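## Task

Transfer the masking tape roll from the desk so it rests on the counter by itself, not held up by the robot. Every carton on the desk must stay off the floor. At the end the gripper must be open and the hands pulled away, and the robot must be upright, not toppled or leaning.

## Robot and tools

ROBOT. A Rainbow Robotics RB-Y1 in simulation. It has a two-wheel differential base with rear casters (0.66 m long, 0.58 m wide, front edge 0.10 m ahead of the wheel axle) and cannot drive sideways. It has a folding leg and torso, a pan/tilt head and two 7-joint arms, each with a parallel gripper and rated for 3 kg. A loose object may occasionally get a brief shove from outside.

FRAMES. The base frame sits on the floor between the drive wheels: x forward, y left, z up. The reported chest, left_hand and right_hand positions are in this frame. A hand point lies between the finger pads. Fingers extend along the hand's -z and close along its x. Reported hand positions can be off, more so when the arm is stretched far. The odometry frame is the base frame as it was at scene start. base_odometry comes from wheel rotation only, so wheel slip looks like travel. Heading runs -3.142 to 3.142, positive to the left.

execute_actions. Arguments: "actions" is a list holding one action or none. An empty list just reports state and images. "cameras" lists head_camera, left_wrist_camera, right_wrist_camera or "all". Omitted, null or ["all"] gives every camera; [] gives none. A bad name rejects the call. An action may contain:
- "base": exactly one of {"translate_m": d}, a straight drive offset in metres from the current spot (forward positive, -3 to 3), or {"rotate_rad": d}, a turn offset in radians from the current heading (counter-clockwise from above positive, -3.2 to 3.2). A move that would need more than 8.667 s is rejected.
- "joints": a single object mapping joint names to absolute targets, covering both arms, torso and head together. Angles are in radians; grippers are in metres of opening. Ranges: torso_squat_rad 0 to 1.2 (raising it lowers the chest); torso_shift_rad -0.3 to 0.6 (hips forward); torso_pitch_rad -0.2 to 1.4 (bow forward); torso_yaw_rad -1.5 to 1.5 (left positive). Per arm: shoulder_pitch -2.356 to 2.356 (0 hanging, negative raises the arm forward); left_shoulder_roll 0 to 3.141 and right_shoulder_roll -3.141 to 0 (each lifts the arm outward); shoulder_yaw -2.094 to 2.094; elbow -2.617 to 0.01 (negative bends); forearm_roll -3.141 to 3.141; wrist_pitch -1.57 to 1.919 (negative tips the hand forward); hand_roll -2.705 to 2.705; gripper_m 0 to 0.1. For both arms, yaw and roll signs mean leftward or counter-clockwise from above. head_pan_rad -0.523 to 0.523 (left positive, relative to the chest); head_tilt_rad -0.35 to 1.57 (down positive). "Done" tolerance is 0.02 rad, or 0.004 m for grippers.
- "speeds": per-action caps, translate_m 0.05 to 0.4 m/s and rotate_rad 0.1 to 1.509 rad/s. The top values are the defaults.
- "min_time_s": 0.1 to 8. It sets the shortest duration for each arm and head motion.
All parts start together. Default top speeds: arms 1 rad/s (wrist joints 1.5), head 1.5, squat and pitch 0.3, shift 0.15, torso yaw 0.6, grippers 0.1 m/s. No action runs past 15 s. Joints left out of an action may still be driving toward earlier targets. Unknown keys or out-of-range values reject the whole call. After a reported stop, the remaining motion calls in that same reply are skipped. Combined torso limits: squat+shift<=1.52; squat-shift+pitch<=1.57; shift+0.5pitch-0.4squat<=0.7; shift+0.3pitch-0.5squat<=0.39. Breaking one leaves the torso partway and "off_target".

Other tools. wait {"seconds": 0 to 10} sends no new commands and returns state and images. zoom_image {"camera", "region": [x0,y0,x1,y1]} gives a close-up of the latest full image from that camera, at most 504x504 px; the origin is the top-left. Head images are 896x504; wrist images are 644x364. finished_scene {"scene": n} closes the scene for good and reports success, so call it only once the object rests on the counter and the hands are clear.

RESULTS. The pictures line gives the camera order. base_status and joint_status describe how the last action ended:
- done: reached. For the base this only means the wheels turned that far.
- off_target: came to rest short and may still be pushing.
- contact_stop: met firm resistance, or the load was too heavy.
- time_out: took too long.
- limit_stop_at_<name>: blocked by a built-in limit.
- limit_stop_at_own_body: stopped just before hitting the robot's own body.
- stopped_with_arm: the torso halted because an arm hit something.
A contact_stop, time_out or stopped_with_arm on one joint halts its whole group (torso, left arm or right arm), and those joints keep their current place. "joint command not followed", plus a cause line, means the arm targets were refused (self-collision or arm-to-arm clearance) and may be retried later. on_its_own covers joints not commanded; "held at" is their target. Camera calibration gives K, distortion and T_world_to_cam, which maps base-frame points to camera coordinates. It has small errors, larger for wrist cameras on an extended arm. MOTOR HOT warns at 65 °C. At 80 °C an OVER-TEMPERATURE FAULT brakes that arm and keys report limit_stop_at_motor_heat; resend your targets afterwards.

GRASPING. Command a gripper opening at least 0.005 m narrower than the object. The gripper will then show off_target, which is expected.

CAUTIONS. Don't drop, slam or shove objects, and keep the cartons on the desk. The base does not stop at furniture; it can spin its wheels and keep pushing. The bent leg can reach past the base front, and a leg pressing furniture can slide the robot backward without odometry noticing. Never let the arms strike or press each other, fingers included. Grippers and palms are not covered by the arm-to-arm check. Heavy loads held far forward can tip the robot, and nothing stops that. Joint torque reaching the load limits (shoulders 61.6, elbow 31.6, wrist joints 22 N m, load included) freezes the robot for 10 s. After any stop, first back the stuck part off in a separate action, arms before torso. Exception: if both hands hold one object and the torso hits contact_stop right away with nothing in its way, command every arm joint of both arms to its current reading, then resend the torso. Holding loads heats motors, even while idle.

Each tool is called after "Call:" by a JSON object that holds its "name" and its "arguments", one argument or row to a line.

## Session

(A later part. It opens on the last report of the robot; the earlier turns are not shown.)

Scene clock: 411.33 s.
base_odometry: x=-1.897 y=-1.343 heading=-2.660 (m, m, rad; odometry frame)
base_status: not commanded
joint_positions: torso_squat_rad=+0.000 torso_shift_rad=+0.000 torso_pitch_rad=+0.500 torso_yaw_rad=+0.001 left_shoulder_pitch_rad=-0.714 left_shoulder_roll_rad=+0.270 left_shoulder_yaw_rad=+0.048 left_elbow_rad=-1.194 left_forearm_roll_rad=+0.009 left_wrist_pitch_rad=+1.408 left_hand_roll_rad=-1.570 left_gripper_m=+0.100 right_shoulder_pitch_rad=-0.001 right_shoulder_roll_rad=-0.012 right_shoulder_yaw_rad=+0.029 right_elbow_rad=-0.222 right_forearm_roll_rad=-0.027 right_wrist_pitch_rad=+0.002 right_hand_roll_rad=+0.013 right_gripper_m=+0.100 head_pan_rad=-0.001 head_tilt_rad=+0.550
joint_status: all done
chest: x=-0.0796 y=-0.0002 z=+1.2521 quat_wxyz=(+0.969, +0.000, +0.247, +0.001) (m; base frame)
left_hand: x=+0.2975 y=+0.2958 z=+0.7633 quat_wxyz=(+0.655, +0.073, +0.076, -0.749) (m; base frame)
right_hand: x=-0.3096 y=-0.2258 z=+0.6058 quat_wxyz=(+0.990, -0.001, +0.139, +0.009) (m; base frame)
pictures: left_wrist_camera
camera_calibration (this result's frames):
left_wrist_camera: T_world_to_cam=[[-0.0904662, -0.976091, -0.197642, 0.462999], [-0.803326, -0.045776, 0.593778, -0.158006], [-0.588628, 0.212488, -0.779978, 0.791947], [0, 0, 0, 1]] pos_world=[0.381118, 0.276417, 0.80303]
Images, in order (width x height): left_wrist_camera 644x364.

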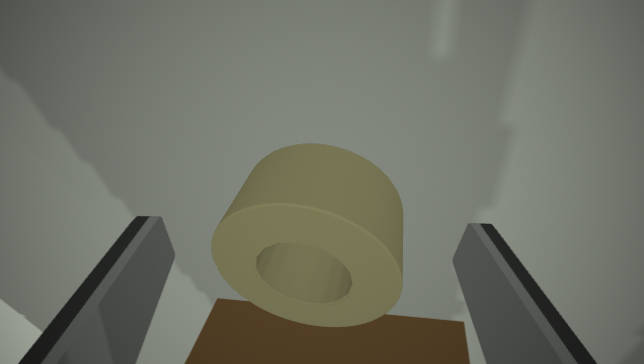

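Call:
{"name": "execute_actions", "arguments": {
  "actions": [
    {"joints": {"left_gripper_m": 0.04}}
  ],
  "cameras": ["left_wrist_camera", "head_camera"]
}}

Scene clock: 415.83 s.
base_odometry: x=-1.897 y=-1.343 heading=-2.660 (m, m, rad; odometry frame)
base_status: not commanded
joint_positions: torso_squat_rad=+0.000 torso_shift_rad=+0.000 torso_pitch_rad=+0.500 torso_yaw_rad=+0.001 left_shoulder_pitch_rad=-0.714 left_shoulder_roll_rad=+0.270 left_shoulder_yaw_rad=+0.048 left_elbow_rad=-1.194 left_forearm_roll_rad=+0.009 left_wrist_pitch_rad=+1.408 left_hand_roll_rad=-1.570 left_gripper_m=+0.058 right_shoulder_pitch_rad=-0.001 right_shoulder_roll_rad=-0.012 right_shoulder_yaw_rad=+0.029 right_elbow_rad=-0.222 right_forearm_roll_rad=-0.027 right_wrist_pitch_rad=+0.002 right_hand_roll_rad=+0.013 right_gripper_m=+0.100 head_pan_rad=-0.001 head_tilt_rad=+0.550
joint_status: left_gripper_m off_target (ended at +0.058, target +0.040)
chest: x=-0.0796 y=-0.0002 z=+1.2521 quat_wxyz=(+0.969, +0.000, +0.247, +0.001) (m; base frame)
left_hand: x=+0.2975 y=+0.2958 z=+0.7633 quat_wxyz=(+0.655, +0.073, +0.076, -0.749) (m; base frame)
right_hand: x=-0.3096 y=-0.2258 z=+0.6058 quat_wxyz=(+0.990, -0.001, +0.139, +0.009) (m; base frame)
pictures: head_camera, left_wrist_camera
camera_calibration (this result's frames):
head_camera: T_world_to_cam=[[-0.0125953, -0.999012, -0.0426166, 0.0625593], [-0.887255, 0.0308199, -0.460248, 0.743648], [0.461106, 0.0320149, -0.886767, 1.18812], [0, 0, 0, 1]] pos_world=[0.112745, 0.00154091, 1.39851]
left_wrist_camera: T_world_to_cam=[[-0.0904667, -0.976091, -0.197643, 0.463], [-0.803318, -0.045779, 0.593789, -0.158018], [-0.58864, 0.212488, -0.779969, 0.791938], [0, 0, 0, 1]] pos_world=[0.381114, 0.276418, 0.803025]
Images, in order (width x height): head_camera 896x504, left_wrist_camera 644x364.

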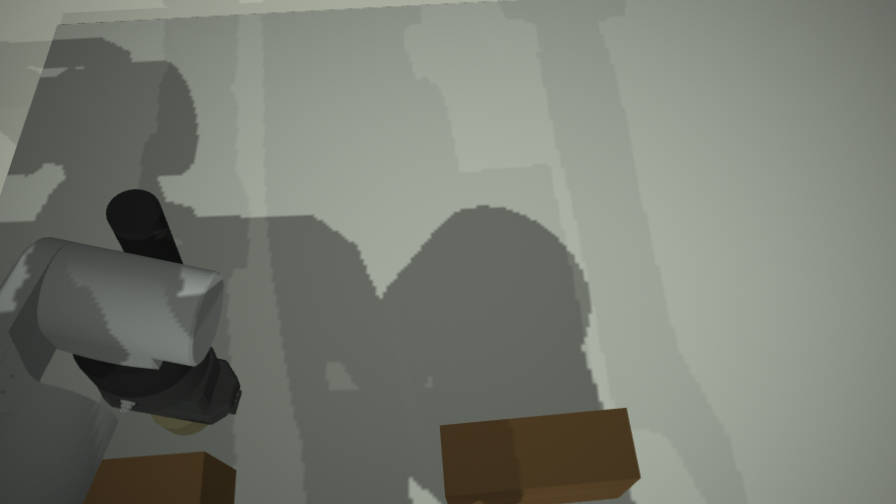

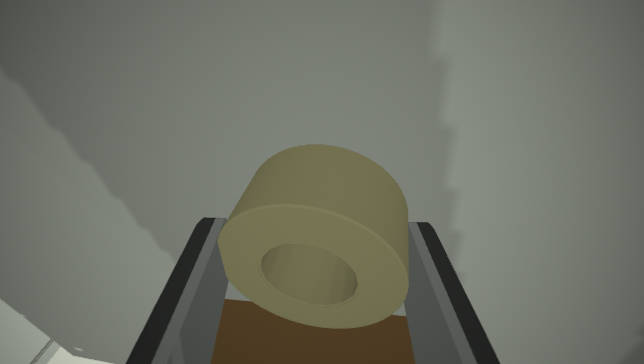

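Call:
{"name": "execute_actions", "arguments": {
  "actions": [
    {"joints": {"left_elbow_rad": -1.664, "left_wrist_pitch_rad": 1.878}, "min_time_s": 2.0}
  ],
  "cameras": ["left_wrist_camera", "head_camera"]
}}

Scene clock: 422.97 s.
base_odometry: x=-1.897 y=-1.343 heading=-2.660 (m, m, rad; odometry frame)
base_status: not commanded
joint_positions: torso_squat_rad=+0.000 torso_shift_rad=+0.000 torso_pitch_rad=+0.500 torso_yaw_rad=+0.001 left_shoulder_pitch_rad=-0.714 left_shoulder_roll_rad=+0.270 left_shoulder_yaw_rad=+0.048 left_elbow_rad=-1.664 left_forearm_roll_rad=+0.009 left_wrist_pitch_rad=+1.878 left_hand_roll_rad=-1.570 left_gripper_m=+0.058 right_shoulder_pitch_rad=-0.001 right_shoulder_roll_rad=-0.012 right_shoulder_yaw_rad=+0.029 right_elbow_rad=-0.222 right_forearm_roll_rad=-0.027 right_wrist_pitch_rad=+0.002 right_hand_roll_rad=+0.013 right_gripper_m=+0.100 head_pan_rad=-0.001 head_tilt_rad=+0.550
joint_status: all done
chest: x=-0.0796 y=-0.0002 z=+1.2521 quat_wxyz=(+0.969, +0.000, +0.247, +0.001) (m; base frame)
left_hand: x=+0.3020 y=+0.2690 z=+0.8802 quat_wxyz=(+0.653, +0.072, +0.076, -0.750) (m; base frame)
right_hand: x=-0.3096 y=-0.2258 z=+0.6058 quat_wxyz=(+0.990, -0.001, +0.139, +0.009) (m; base frame)
pictures: head_camera, left_wrist_camera
camera_calibration (this result's frames):
head_camera: T_world_to_cam=[[-0.0125956, -0.999012, -0.0426165, 0.0625591], [-0.887256, 0.0308201, -0.460247, 0.743647], [0.461106, 0.0320147, -0.886767, 1.18812], [0, 0, 0, 1]] pos_world=[0.112745, 0.00154083, 1.39851]
left_wrist_camera: T_world_to_cam=[[-0.0946023, -0.975648, -0.197892, 0.461732], [-0.802992, -0.0427138, 0.594457, -0.226542], [-0.588434, 0.215143, -0.779397, 0.890216], [0, 0, 0, 1]] pos_world=[0.385603, 0.249287, 0.919874]
Images, in order (width x height): head_camera 896x504, left_wrist_camera 644x364.

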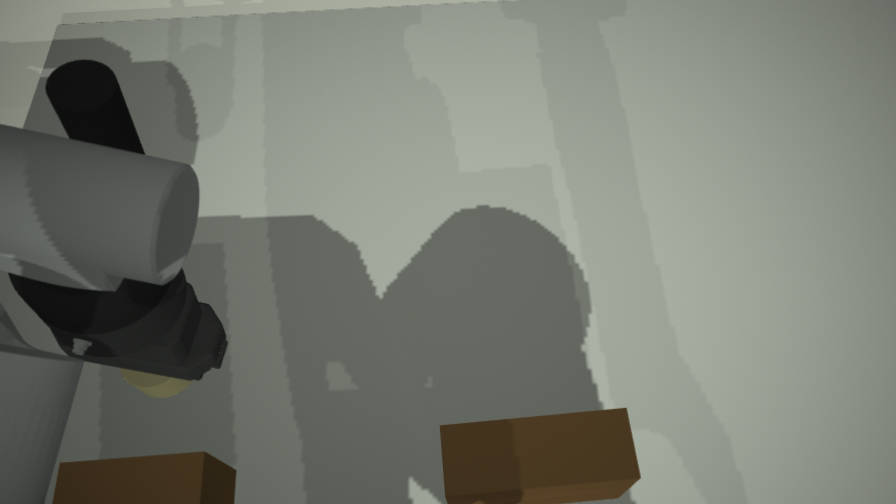

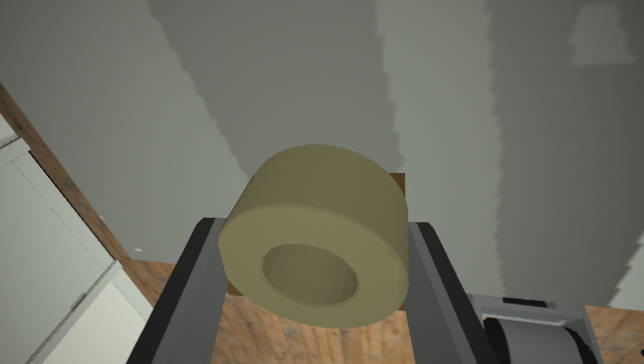

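Call:
{"name": "execute_actions", "arguments": {
  "actions": [
    {"joints": {"torso_pitch_rad": 0.0, "head_tilt_rad": 0.6}}
  ],
  "cameras": ["head_camera"]
}}

Scene clock: 450.13 s.
base_odometry: x=-1.897 y=-1.343 heading=-2.660 (m, m, rad; odometry frame)
base_status: not commanded
joint_positions: torso_squat_rad=+0.000 torso_shift_rad=+0.000 torso_pitch_rad=+0.000 torso_yaw_rad=+0.001 left_shoulder_pitch_rad=-0.714 left_shoulder_roll_rad=+0.270 left_shoulder_yaw_rad=+0.048 left_elbow_rad=-1.664 left_forearm_roll_rad=+0.009 left_wrist_pitch_rad=+1.878 left_hand_roll_rad=-1.570 left_gripper_m=+0.058 right_shoulder_pitch_rad=-0.001 right_shoulder_roll_rad=-0.012 right_shoulder_yaw_rad=+0.029 right_elbow_rad=-0.222 right_forearm_roll_rad=-0.027 right_wrist_pitch_rad=+0.002 right_hand_roll_rad=+0.013 right_gripper_m=+0.100 head_pan_rad=-0.001 head_tilt_rad=+0.600
joint_status: all done
chest: x=-0.2279 y=-0.0002 z=+1.2899 quat_wxyz=(+1.000, +0.000, +0.000, +0.000) (m; base frame)
left_hand: x=+0.2853 y=+0.2689 z=+1.1466 quat_wxyz=(+0.651, +0.256, -0.088, -0.709) (m; base frame)
right_hand: x=-0.1200 y=-0.2258 z=+0.6125 quat_wxyz=(+0.994, -0.003, -0.110, +0.009) (m; base frame)
pictures: head_camera
camera_calibration (this result's frames):
head_camera: T_world_to_cam=[[0.00705368, -0.999013, -0.0438625, 0.0685048], [-0.598776, 0.030911, -0.80032, 1.12902], [0.800886, 0.031909, -0.597966, 1.00379], [0, 0, 0, 1]] pos_world=[-0.128374, 0.00150845, 1.50681]
Images, in order (width x height): head_camera 896x504.

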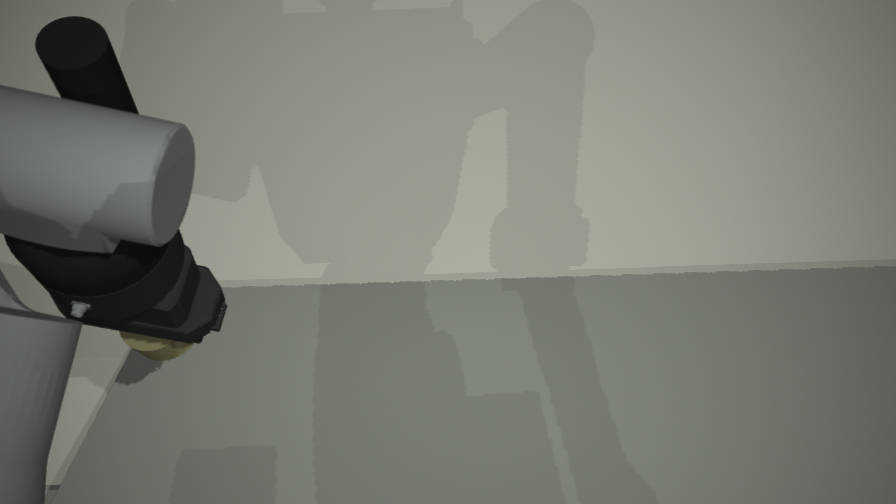

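Call:
{"name": "execute_actions", "arguments": {
  "actions": [
    {"base": {"translate_m": -0.6}}
  ],
  "cameras": ["head_camera"]
}}

Scene clock: 459.20 s.
base_odometry: x=-1.365 y=-1.066 heading=-2.662 (m, m, rad; odometry frame)
base_status: done
joint_positions: torso_squat_rad=+0.000 torso_shift_rad=+0.000 torso_pitch_rad=+0.000 torso_yaw_rad=+0.001 left_shoulder_pitch_rad=-0.714 left_shoulder_roll_rad=+0.270 left_shoulder_yaw_rad=+0.048 left_elbow_rad=-1.664 left_forearm_roll_rad=+0.009 left_wrist_pitch_rad=+1.878 left_hand_roll_rad=-1.570 left_gripper_m=+0.058 right_shoulder_pitch_rad=-0.001 right_shoulder_roll_rad=-0.012 right_shoulder_yaw_rad=+0.029 right_elbow_rad=-0.222 right_forearm_roll_rad=-0.027 right_wrist_pitch_rad=+0.002 right_hand_roll_rad=+0.013 right_gripper_m=+0.100 head_pan_rad=-0.001 head_tilt_rad=+0.600
joint_status: not commanded
chest: x=-0.2280 y=-0.0002 z=+1.2899 quat_wxyz=(+1.000, +0.000, +0.000, +0.000) (m; base frame)
left_hand: x=+0.2853 y=+0.2689 z=+1.1467 quat_wxyz=(+0.651, +0.256, -0.088, -0.709) (m; base frame)
right_hand: x=-0.1200 y=-0.2258 z=+0.6125 quat_wxyz=(+0.994, -0.003, -0.110, +0.009) (m; base frame)
pictures: head_camera
camera_calibration (this result's frames):
head_camera: T_world_to_cam=[[0.00705505, -0.999013, -0.0438615, 0.0685044], [-0.59868, 0.0309132, -0.800392, 1.1291], [0.800957, 0.0319058, -0.59787, 1.00372], [0, 0, 0, 1]] pos_world=[-0.128446, 0.00150826, 1.50682]
Images, in order (width x height): head_camera 896x504.

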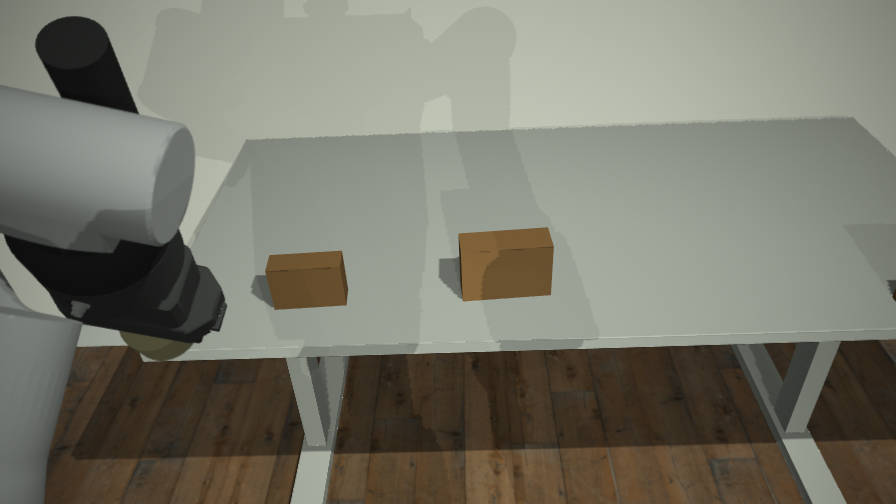

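Call:
{"name": "execute_actions", "arguments": {
  "actions": [
    {"base": {"rotate_rad": 3.106}, "joints": {"head_tilt_rad": 0.35}}
  ],
  "cameras": ["head_camera"]
}}

Scene clock: 471.87 s.
base_odometry: x=-1.364 y=-1.066 heading=+0.444 (m, m, rad; odometry frame)
base_status: done
joint_positions: torso_squat_rad=+0.000 torso_shift_rad=+0.000 torso_pitch_rad=+0.000 torso_yaw_rad=+0.001 left_shoulder_pitch_rad=-0.714 left_shoulder_roll_rad=+0.270 left_shoulder_yaw_rad=+0.048 left_elbow_rad=-1.664 left_forearm_roll_rad=+0.009 left_wrist_pitch_rad=+1.878 left_hand_roll_rad=-1.570 left_gripper_m=+0.058 right_shoulder_pitch_rad=-0.001 right_shoulder_roll_rad=-0.012 right_shoulder_yaw_rad=+0.029 right_elbow_rad=-0.222 right_forearm_roll_rad=-0.027 right_wrist_pitch_rad=+0.002 right_hand_roll_rad=+0.013 right_gripper_m=+0.100 head_pan_rad=-0.001 head_tilt_rad=+0.350
joint_status: all done
chest: x=-0.2281 y=-0.0002 z=+1.2899 quat_wxyz=(+1.000, +0.000, +0.000, +0.000) (m; base frame)
left_hand: x=+0.2852 y=+0.2689 z=+1.1468 quat_wxyz=(+0.651, +0.256, -0.088, -0.709) (m; base frame)
right_hand: x=-0.1200 y=-0.2258 z=+0.6125 quat_wxyz=(+0.994, -0.003, -0.110, +0.009) (m; base frame)
pictures: head_camera
camera_calibration (this result's frames):
head_camera: T_world_to_cam=[[0.0176821, -0.999009, -0.0408495, 0.066207], [-0.382031, 0.0310055, -0.923629, 1.35732], [0.92398, 0.0319375, -0.381104, 0.706164], [0, 0, 0, 1]] pos_world=[-0.135113, 0.00150384, 1.52549]
Images, in order (width x height): head_camera 896x504.

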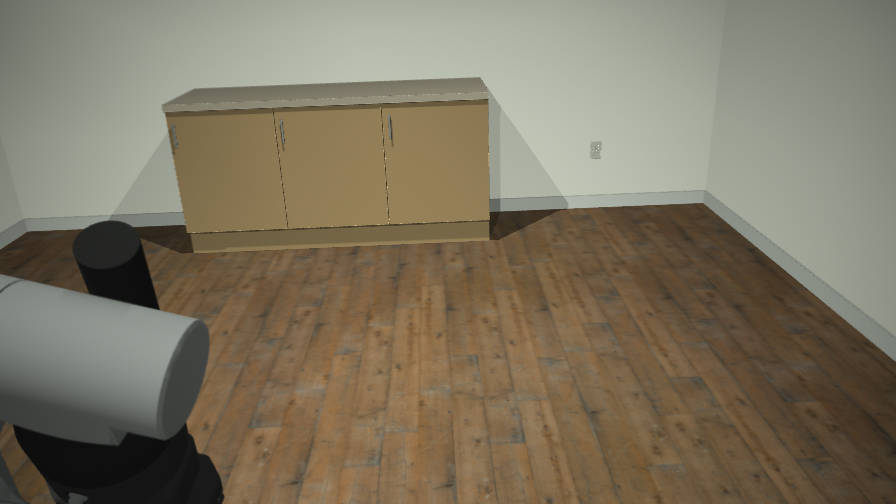

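Call:
{"name": "execute_actions", "arguments": {
  "actions": [
    {"base": {"translate_m": 2.9}, "joints": {"head_tilt_rad": 0.6}}
  ],
  "cameras": ["head_camera"]
}}

Scene clock: 484.47 s.
base_odometry: x=+1.254 y=+0.181 heading=+0.444 (m, m, rad; odometry frame)
base_status: done
joint_positions: torso_squat_rad=+0.000 torso_shift_rad=+0.000 torso_pitch_rad=+0.000 torso_yaw_rad=+0.001 left_shoulder_pitch_rad=-0.714 left_shoulder_roll_rad=+0.270 left_shoulder_yaw_rad=+0.048 left_elbow_rad=-1.664 left_forearm_roll_rad=+0.009 left_wrist_pitch_rad=+1.878 left_hand_roll_rad=-1.570 left_gripper_m=+0.058 right_shoulder_pitch_rad=-0.001 right_shoulder_roll_rad=-0.012 right_shoulder_yaw_rad=+0.029 right_elbow_rad=-0.222 right_forearm_roll_rad=-0.027 right_wrist_pitch_rad=+0.002 right_hand_roll_rad=+0.013 right_gripper_m=+0.100 head_pan_rad=-0.001 head_tilt_rad=+0.600
joint_status: all done
chest: x=-0.2279 y=-0.0002 z=+1.2899 quat_wxyz=(+1.000, +0.000, +0.000, +0.000) (m; base frame)
left_hand: x=+0.2853 y=+0.2689 z=+1.1467 quat_wxyz=(+0.651, +0.256, -0.088, -0.709) (m; base frame)
right_hand: x=-0.1200 y=-0.2258 z=+0.6125 quat_wxyz=(+0.994, -0.003, -0.110, +0.009) (m; base frame)
pictures: head_camera
camera_calibration (this result's frames):
head_camera: T_world_to_cam=[[0.00705017, -0.999013, -0.0438621, 0.0685029], [-0.59876, 0.0309134, -0.800332, 1.12905], [0.800897, 0.0319054, -0.597951, 1.00375], [0, 0, 0, 1]] pos_world=[-0.128353, 0.00150754, 1.50681]
Images, in order (width x height): head_camera 896x504.

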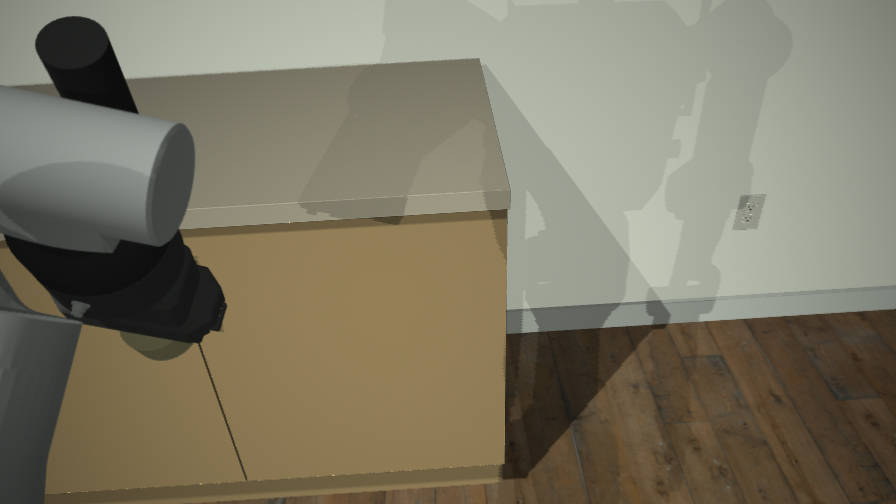

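Call:
{"name": "execute_actions", "arguments": {
  "actions": [
    {"base": {"rotate_rad": 0.055}}
  ],
  "cameras": []
}}

Call:
{"name": "execute_actions", "arguments": {
  "actions": [
    {"base": {"translate_m": 0.68}, "joints": {"head_tilt_rad": 0.9}}
  ],
  "cameras": ["head_camera"]
}}

Scene clock: 509.40 s.
base_odometry: x=+1.254 y=+0.181 heading=+0.498 (m, m, rad; odometry frame)
base_status: done
joint_positions: torso_squat_rad=+0.000 torso_shift_rad=+0.000 torso_pitch_rad=+0.000 torso_yaw_rad=+0.001 left_shoulder_pitch_rad=-0.714 left_shoulder_roll_rad=+0.270 left_shoulder_yaw_rad=+0.048 left_elbow_rad=-1.664 left_forearm_roll_rad=+0.009 left_wrist_pitch_rad=+1.878 left_hand_roll_rad=-1.570 left_gripper_m=+0.058 right_shoulder_pitch_rad=-0.001 right_shoulder_roll_rad=-0.012 right_shoulder_yaw_rad=+0.029 right_elbow_rad=-0.222 right_forearm_roll_rad=-0.027 right_wrist_pitch_rad=+0.002 right_hand_roll_rad=+0.013 right_gripper_m=+0.100 head_pan_rad=-0.001 head_tilt_rad=+0.600
joint_status: not commanded
chest: x=-0.2279 y=-0.0002 z=+1.2899 quat_wxyz=(+1.000, +0.000, +0.000, +0.000) (m; base frame)
left_hand: x=+0.2854 y=+0.2689 z=+1.1467 quat_wxyz=(+0.651, +0.256, -0.088, -0.709) (m; base frame)
right_hand: x=-0.1200 y=-0.2258 z=+0.6125 quat_wxyz=(+0.994, -0.003, -0.110, +0.009) (m; base frame)
pictures: none
No camera images: the call's "cameras" was empty. Leave "cameras" out to get every camera's image.

Scene clock: 512.77 s.
base_odometry: x=+1.852 y=+0.506 heading=+0.499 (m, m, rad; odometry frame)
base_status: done
joint_positions: torso_squat_rad=+0.000 torso_shift_rad=+0.000 torso_pitch_rad=+0.000 torso_yaw_rad=+0.001 left_shoulder_pitch_rad=-0.714 left_shoulder_roll_rad=+0.270 left_shoulder_yaw_rad=+0.048 left_elbow_rad=-1.664 left_forearm_roll_rad=+0.009 left_wrist_pitch_rad=+1.878 left_hand_roll_rad=-1.570 left_gripper_m=+0.058 right_shoulder_pitch_rad=-0.001 right_shoulder_roll_rad=-0.012 right_shoulder_yaw_rad=+0.029 right_elbow_rad=-0.222 right_forearm_roll_rad=-0.027 right_wrist_pitch_rad=+0.002 right_hand_roll_rad=+0.013 right_gripper_m=+0.100 head_pan_rad=-0.001 head_tilt_rad=+0.900
joint_status: all done
chest: x=-0.2279 y=-0.0002 z=+1.2899 quat_wxyz=(+1.000, +0.000, +0.000, +0.000) (m; base frame)
left_hand: x=+0.2854 y=+0.2689 z=+1.1467 quat_wxyz=(+0.651, +0.256, -0.088, -0.709) (m; base frame)
right_hand: x=-0.1200 y=-0.2258 z=+0.6125 quat_wxyz=(+0.994, -0.003, -0.110, +0.009) (m; base frame)
pictures: head_camera
camera_calibration (this result's frames):
head_camera: T_world_to_cam=[[-0.00618968, -0.999017, -0.0438965, 0.065806], [-0.808553, 0.0308292, -0.587615, 0.768913], [0.58839, 0.0318555, -0.807949, 1.27288], [0, 0, 0, 1]] pos_world=[-0.126833, 0.00148824, 1.48313]
Images, in order (width x height): head_camera 896x504.

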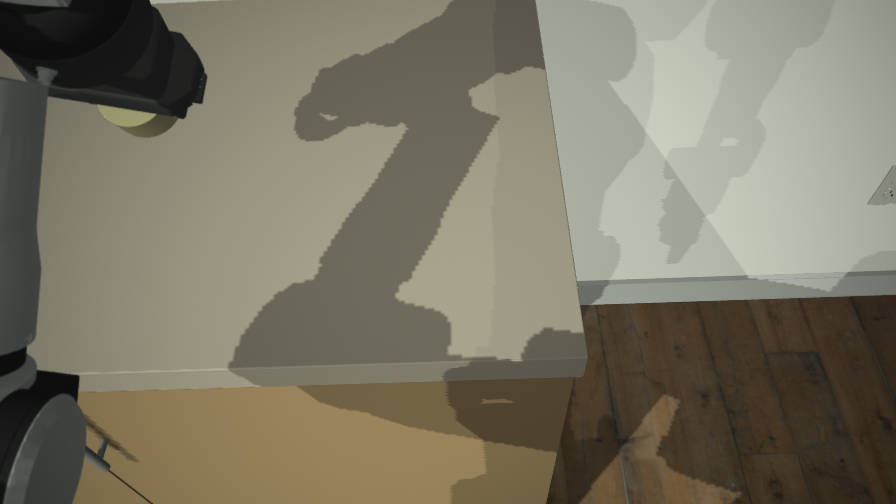

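Call:
{"name": "execute_actions", "arguments": {
  "actions": [
    {"joints": {"torso_pitch_rad": 0.3, "head_tilt_rad": 0.7, "left_shoulder_pitch_rad": -0.953, "left_elbow_rad": -1.221, "left_wrist_pitch_rad": 1.874}, "min_time_s": 1.5}
  ],
  "cameras": ["head_camera", "left_wrist_camera"]
}}

Scene clock: 526.00 s.
base_odometry: x=+1.852 y=+0.506 heading=+0.499 (m, m, rad; odometry frame)
base_status: not commanded
joint_positions: torso_squat_rad=+0.000 torso_shift_rad=+0.000 torso_pitch_rad=+0.300 torso_yaw_rad=+0.001 left_shoulder_pitch_rad=-0.953 left_shoulder_roll_rad=+0.270 left_shoulder_yaw_rad=+0.048 left_elbow_rad=-1.221 left_forearm_roll_rad=+0.009 left_wrist_pitch_rad=+1.874 left_hand_roll_rad=-1.570 left_gripper_m=+0.058 right_shoulder_pitch_rad=-0.001 right_shoulder_roll_rad=-0.012 right_shoulder_yaw_rad=+0.029 right_elbow_rad=-0.222 right_forearm_roll_rad=-0.027 right_wrist_pitch_rad=+0.002 right_hand_roll_rad=+0.013 right_gripper_m=+0.100 head_pan_rad=-0.001 head_tilt_rad=+0.700
joint_status: all done
chest: x=-0.1365 y=-0.0002 z=+1.2761 quat_wxyz=(+0.989, +0.000, +0.149, +0.000) (m; base frame)
left_hand: x=+0.3318 y=+0.2613 z=+0.9697 quat_wxyz=(+0.661, +0.079, +0.085, -0.741) (m; base frame)
right_hand: x=-0.2335 y=-0.2258 z=+0.5970 quat_wxyz=(+0.999, -0.002, +0.040, +0.009) (m; base frame)
pictures: head_camera, left_wrist_camera
camera_calibration (this result's frames):
head_camera: T_world_to_cam=[[-0.0104803, -0.999014, -0.0431453, 0.0641178], [-0.863151, 0.0308218, -0.504004, 0.747393], [0.504837, 0.0319588, -0.862623, 1.23644], [0, 0, 0, 1]] pos_world=[0.0215837, 0.00150331, 1.44604]
left_wrist_camera: T_world_to_cam=[[-0.0705598, -0.972949, -0.21998, 0.487461], [-0.80189, -0.0758389, 0.592639, -0.24608], [-0.59329, 0.218216, -0.774847, 0.975555], [0, 0, 0, 1]] pos_world=[0.415853, 0.24273, 1.00897]
Images, in order (width x height): head_camera 896x504, left_wrist_camera 644x364.

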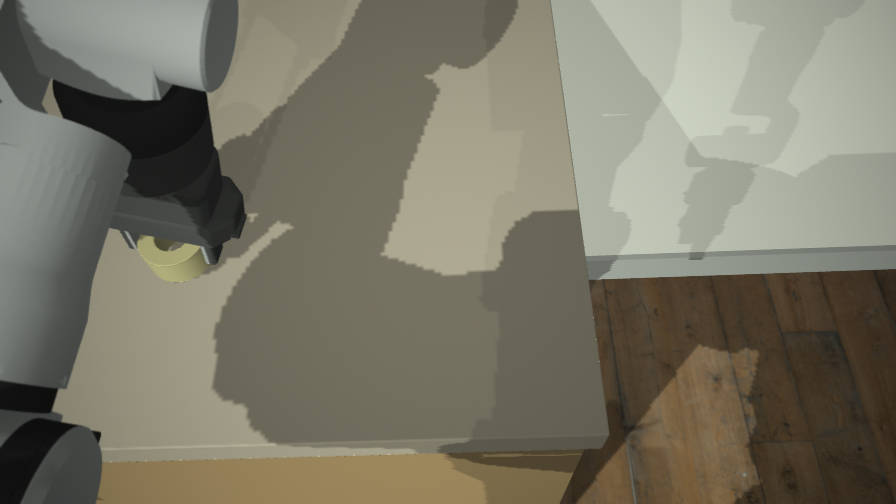

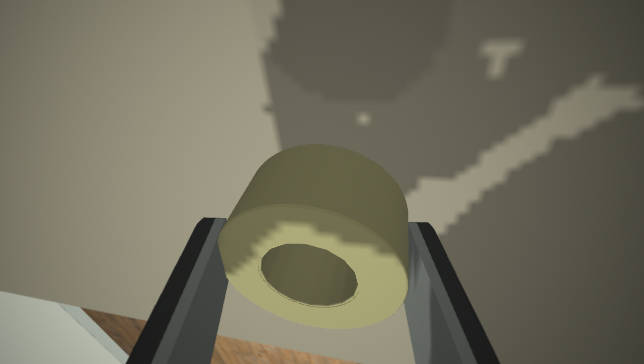

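Call:
{"name": "execute_actions", "arguments": {
  "actions": [
    {"joints": {"left_shoulder_pitch_rad": -0.918, "left_elbow_rad": -1.157, "left_wrist_pitch_rad": 1.775}, "min_time_s": 1.5}
  ],
  "cameras": ["head_camera", "left_wrist_camera"]
}}

Scene clock: 535.50 s.
base_odometry: x=+1.852 y=+0.506 heading=+0.499 (m, m, rad; odometry frame)
base_status: not commanded
joint_positions: torso_squat_rad=+0.000 torso_shift_rad=-0.001 torso_pitch_rad=+0.297 torso_yaw_rad=+0.001 left_shoulder_pitch_rad=-0.927 left_shoulder_roll_rad=+0.270 left_shoulder_yaw_rad=+0.048 left_elbow_rad=-1.161 left_forearm_roll_rad=+0.009 left_wrist_pitch_rad=+1.776 left_hand_roll_rad=-1.570 left_gripper_m=+0.059 right_shoulder_pitch_rad=-0.001 right_shoulder_roll_rad=-0.012 right_shoulder_yaw_rad=+0.029 right_elbow_rad=-0.222 right_forearm_roll_rad=-0.027 right_wrist_pitch_rad=+0.002 right_hand_roll_rad=+0.013 right_gripper_m=+0.100 head_pan_rad=-0.001 head_tilt_rad=+0.700
joint_status: all done
chest: x=-0.1381 y=-0.0008 z=+1.2764 quat_wxyz=(+0.989, +0.001, +0.148, +0.000) (m; base frame)
left_hand: x=+0.3321 y=+0.2684 z=+0.9456 quat_wxyz=(+0.662, +0.085, +0.080, -0.740) (m; base frame)
right_hand: x=-0.2333 y=-0.2257 z=+0.5968 quat_wxyz=(+0.999, -0.002, +0.038, +0.009) (m; base frame)
pictures: head_camera, left_wrist_camera
camera_calibration (this result's frames):
head_camera: T_world_to_cam=[[-0.0105224, -0.998975, -0.044031, 0.0647295], [-0.861784, 0.0313933, -0.506304, 0.749313], [0.507167, 0.0326177, -0.86123, 1.236], [0, 0, 0, 1]] pos_world=[0.0195677, 0.000824281, 1.44671]
left_wrist_camera: T_world_to_cam=[[-0.0669897, -0.973131, -0.220292, 0.488304], [-0.810938, -0.0755265, 0.580238, -0.216389], [-0.581285, 0.217513, -0.784089, 0.960473], [0, 0, 0, 1]] pos_world=[0.415542, 0.249925, 0.986223]
Images, in order (width x height): head_camera 896x504, left_wrist_camera 644x364.

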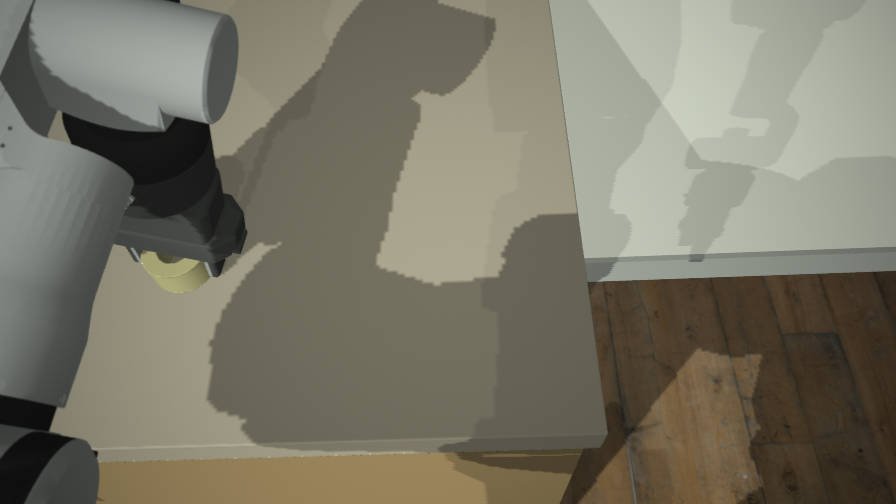

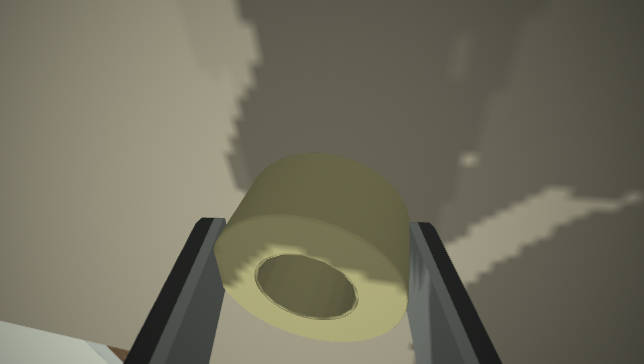

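Call:
{"name": "execute_actions", "arguments": {
  "actions": [
    {"joints": {"left_gripper_m": 0.1}}
  ],
  "cameras": ["head_camera", "left_wrist_camera"]
}}

Scene clock: 539.60 s.
base_odometry: x=+1.852 y=+0.506 heading=+0.499 (m, m, rad; odometry frame)
base_status: not commanded
joint_positions: torso_squat_rad=+0.000 torso_shift_rad=-0.001 torso_pitch_rad=+0.296 torso_yaw_rad=+0.002 left_shoulder_pitch_rad=-0.930 left_shoulder_roll_rad=+0.277 left_shoulder_yaw_rad=+0.050 left_elbow_rad=-1.163 left_forearm_roll_rad=+0.007 left_wrist_pitch_rad=+1.775 left_hand_roll_rad=-1.570 left_gripper_m=+0.097 right_shoulder_pitch_rad=-0.001 right_shoulder_roll_rad=-0.012 right_shoulder_yaw_rad=+0.029 right_elbow_rad=-0.222 right_forearm_roll_rad=-0.027 right_wrist_pitch_rad=+0.002 right_hand_roll_rad=+0.013 right_gripper_m=+0.100 head_pan_rad=-0.001 head_tilt_rad=+0.700
joint_status: all done
chest: x=-0.1387 y=-0.0007 z=+1.2765 quat_wxyz=(+0.989, +0.001, +0.147, +0.001) (m; base frame)
left_hand: x=+0.3341 y=+0.2723 z=+0.9494 quat_wxyz=(+0.664, +0.090, +0.079, -0.738) (m; base frame)
right_hand: x=-0.2329 y=-0.2256 z=+0.5967 quat_wxyz=(+0.999, -0.002, +0.038, +0.009) (m; base frame)
pictures: head_camera, left_wrist_camera
camera_calibration (this result's frames):
head_camera: T_world_to_cam=[[-0.00992151, -0.998972, -0.0442302, 0.0651272], [-0.861171, 0.031017, -0.507369, 0.750275], [0.508219, 0.0330559, -0.860593, 1.23574], [0, 0, 0, 1]] pos_world=[0.0187322, 0.000940375, 1.44702]
left_wrist_camera: T_world_to_cam=[[-0.0610285, -0.972175, -0.226168, 0.49635], [-0.815694, -0.0820146, 0.572641, -0.206079], [-0.575256, 0.219431, -0.787992, 0.964924], [0, 0, 0, 1]] pos_world=[0.417272, 0.253902, 0.99062]
Images, in order (width x height): head_camera 896x504, left_wrist_camera 644x364.

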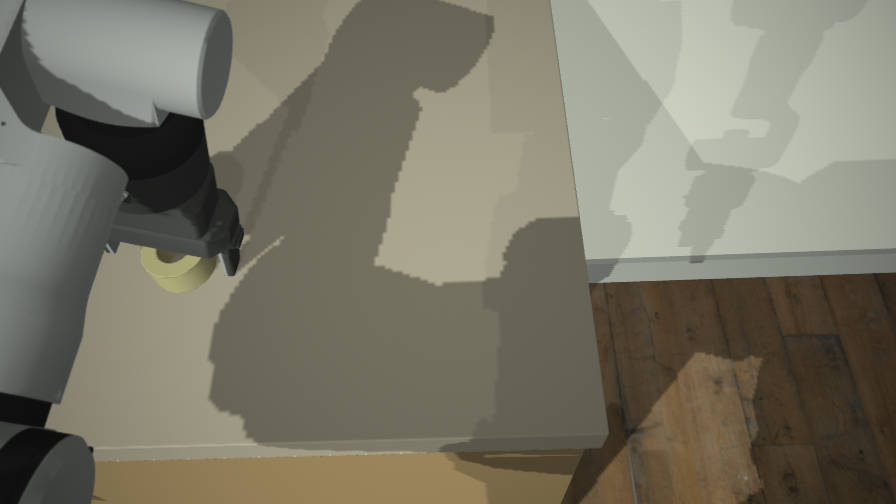

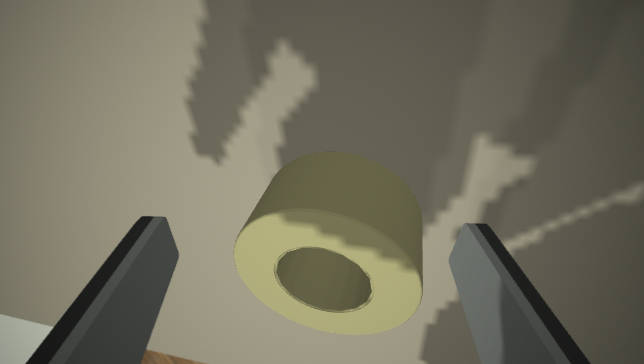

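Call:
{"name": "execute_actions", "arguments": {
  "actions": [
    {"joints": {"torso_pitch_rad": 0.0, "head_tilt_rad": 0.9}}
  ],
  "cameras": ["head_camera"]
}}

Scene clock: 546.20 s.
base_odometry: x=+1.852 y=+0.506 heading=+0.499 (m, m, rad; odometry frame)
base_status: not commanded
joint_positions: torso_squat_rad=+0.000 torso_shift_rad=+0.000 torso_pitch_rad=+0.000 torso_yaw_rad=+0.001 left_shoulder_pitch_rad=-0.919 left_shoulder_roll_rad=+0.270 left_shoulder_yaw_rad=+0.048 left_elbow_rad=-1.157 left_forearm_roll_rad=+0.009 left_wrist_pitch_rad=+1.775 left_hand_roll_rad=-1.570 left_gripper_m=+0.100 right_shoulder_pitch_rad=-0.001 right_shoulder_roll_rad=-0.012 right_shoulder_yaw_rad=+0.029 right_elbow_rad=-0.222 right_forearm_roll_rad=-0.027 right_wrist_pitch_rad=+0.002 right_hand_roll_rad=+0.013 right_gripper_m=+0.100 head_pan_rad=-0.001 head_tilt_rad=+0.900
joint_status: all done
chest: x=-0.2280 y=-0.0004 z=+1.2899 quat_wxyz=(+1.000, +0.000, +0.000, +0.001) (m; base frame)
left_hand: x=+0.3160 y=+0.2706 z=+1.1059 quat_wxyz=(+0.668, +0.189, -0.015, -0.719) (m; base frame)
right_hand: x=-0.1199 y=-0.2258 z=+0.6124 quat_wxyz=(+0.994, -0.003, -0.110, +0.009) (m; base frame)
pictures: head_camera
camera_calibration (this result's frames):
head_camera: T_world_to_cam=[[-0.00606577, -0.999008, -0.0441158, 0.065976], [-0.808477, 0.0308623, -0.587717, 0.768989], [0.588496, 0.0321017, -0.807863, 1.27285], [0, 0, 0, 1]] pos_world=[-0.126956, 0.00131721, 1.48315]
Images, in order (width x height): head_camera 896x504.

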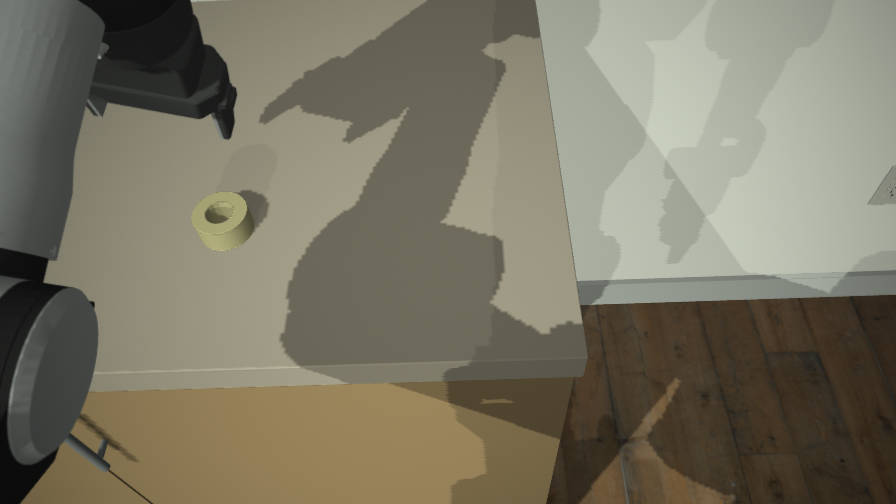

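Call:
{"name": "execute_actions", "arguments": {
  "actions": [
    {"base": {"translate_m": -0.7}}
  ],
  "cameras": []
}}

Scene clock: 552.10 s.
base_odometry: x=+1.237 y=+0.171 heading=+0.500 (m, m, rad; odometry frame)
base_status: done
joint_positions: torso_squat_rad=+0.000 torso_shift_rad=+0.000 torso_pitch_rad=+0.000 torso_yaw_rad=+0.001 left_shoulder_pitch_rad=-0.918 left_shoulder_roll_rad=+0.270 left_shoulder_yaw_rad=+0.048 left_elbow_rad=-1.157 left_forearm_roll_rad=+0.009 left_wrist_pitch_rad=+1.775 left_hand_roll_rad=-1.570 left_gripper_m=+0.100 right_shoulder_pitch_rad=-0.001 right_shoulder_roll_rad=-0.012 right_shoulder_yaw_rad=+0.029 right_elbow_rad=-0.222 right_forearm_roll_rad=-0.027 right_wrist_pitch_rad=+0.002 right_hand_roll_rad=+0.013 right_gripper_m=+0.100 head_pan_rad=-0.001 head_tilt_rad=+0.900
joint_status: not commanded
chest: x=-0.2280 y=-0.0003 z=+1.2899 quat_wxyz=(+1.000, +0.000, +0.000, +0.001) (m; base frame)
left_hand: x=+0.3159 y=+0.2706 z=+1.1057 quat_wxyz=(+0.668, +0.189, -0.015, -0.719) (m; base frame)
right_hand: x=-0.1199 y=-0.2258 z=+0.6124 quat_wxyz=(+0.994, -0.003, -0.110, +0.009) (m; base frame)
pictures: none
No camera images: the call's "cameras" was empty. Leave "cameras" out to get every camera's image.

Call:
{"name": "execute_actions", "arguments": {
  "actions": [
    {"joints": {"left_shoulder_pitch_rad": 0.0, "left_shoulder_roll_rad": 0.05, "left_elbow_rad": -0.25, "left_wrist_pitch_rad": 0.0, "left_hand_roll_rad": 0.0, "head_tilt_rad": 0.45}}
  ],
  "cameras": ["head_camera"]
}}

Scene clock: 556.90 s.
base_odometry: x=+1.237 y=+0.171 heading=+0.500 (m, m, rad; odometry frame)
base_status: not commanded
joint_positions: torso_squat_rad=+0.000 torso_shift_rad=+0.000 torso_pitch_rad=+0.000 torso_yaw_rad=+0.001 left_shoulder_pitch_rad=+0.000 left_shoulder_roll_rad=+0.050 left_shoulder_yaw_rad=+0.048 left_elbow_rad=-0.250 left_forearm_roll_rad=+0.009 left_wrist_pitch_rad=+0.000 left_hand_roll_rad=+0.000 left_gripper_m=+0.100 right_shoulder_pitch_rad=-0.001 right_shoulder_roll_rad=-0.012 right_shoulder_yaw_rad=+0.029 right_elbow_rad=-0.222 right_forearm_roll_rad=-0.027 right_wrist_pitch_rad=+0.002 right_hand_roll_rad=+0.013 right_gripper_m=+0.100 head_pan_rad=-0.001 head_tilt_rad=+0.450
joint_status: all done
chest: x=-0.2280 y=-0.0003 z=+1.2899 quat_wxyz=(+1.000, +0.000, +0.000, +0.000) (m; base frame)
left_hand: x=-0.1072 y=+0.2636 z=+0.6161 quat_wxyz=(+0.991, +0.027, -0.125, +0.026) (m; base frame)
right_hand: x=-0.1199 y=-0.2258 z=+0.6125 quat_wxyz=(+0.994, -0.003, -0.110, +0.009) (m; base frame)
pictures: head_camera
camera_calibration (this result's frames):
head_camera: T_world_to_cam=[[0.0135706, -0.999005, -0.0424791, 0.0676925], [-0.472374, 0.0310383, -0.880851, 1.27499], [0.881294, 0.0320197, -0.471483, 0.831984], [0, 0, 0, 1]] pos_world=[-0.131867, 0.00141167, 1.51822]
Images, in order (width x height): head_camera 896x504.

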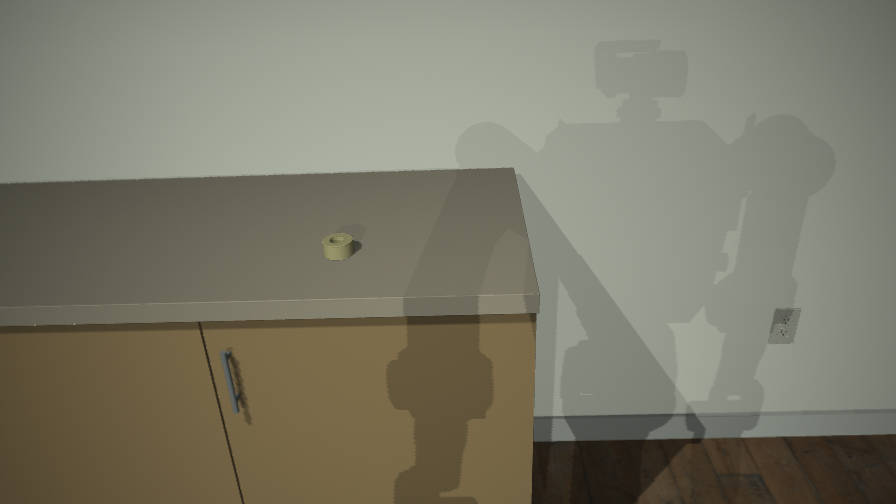

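The tape is resting on the counter, and the robot has backed clear. I'm ending scene 1.

Call:
{"name": "finished_scene", "arguments": {
  "scene": 1
}}

The scene is finished: the task was done.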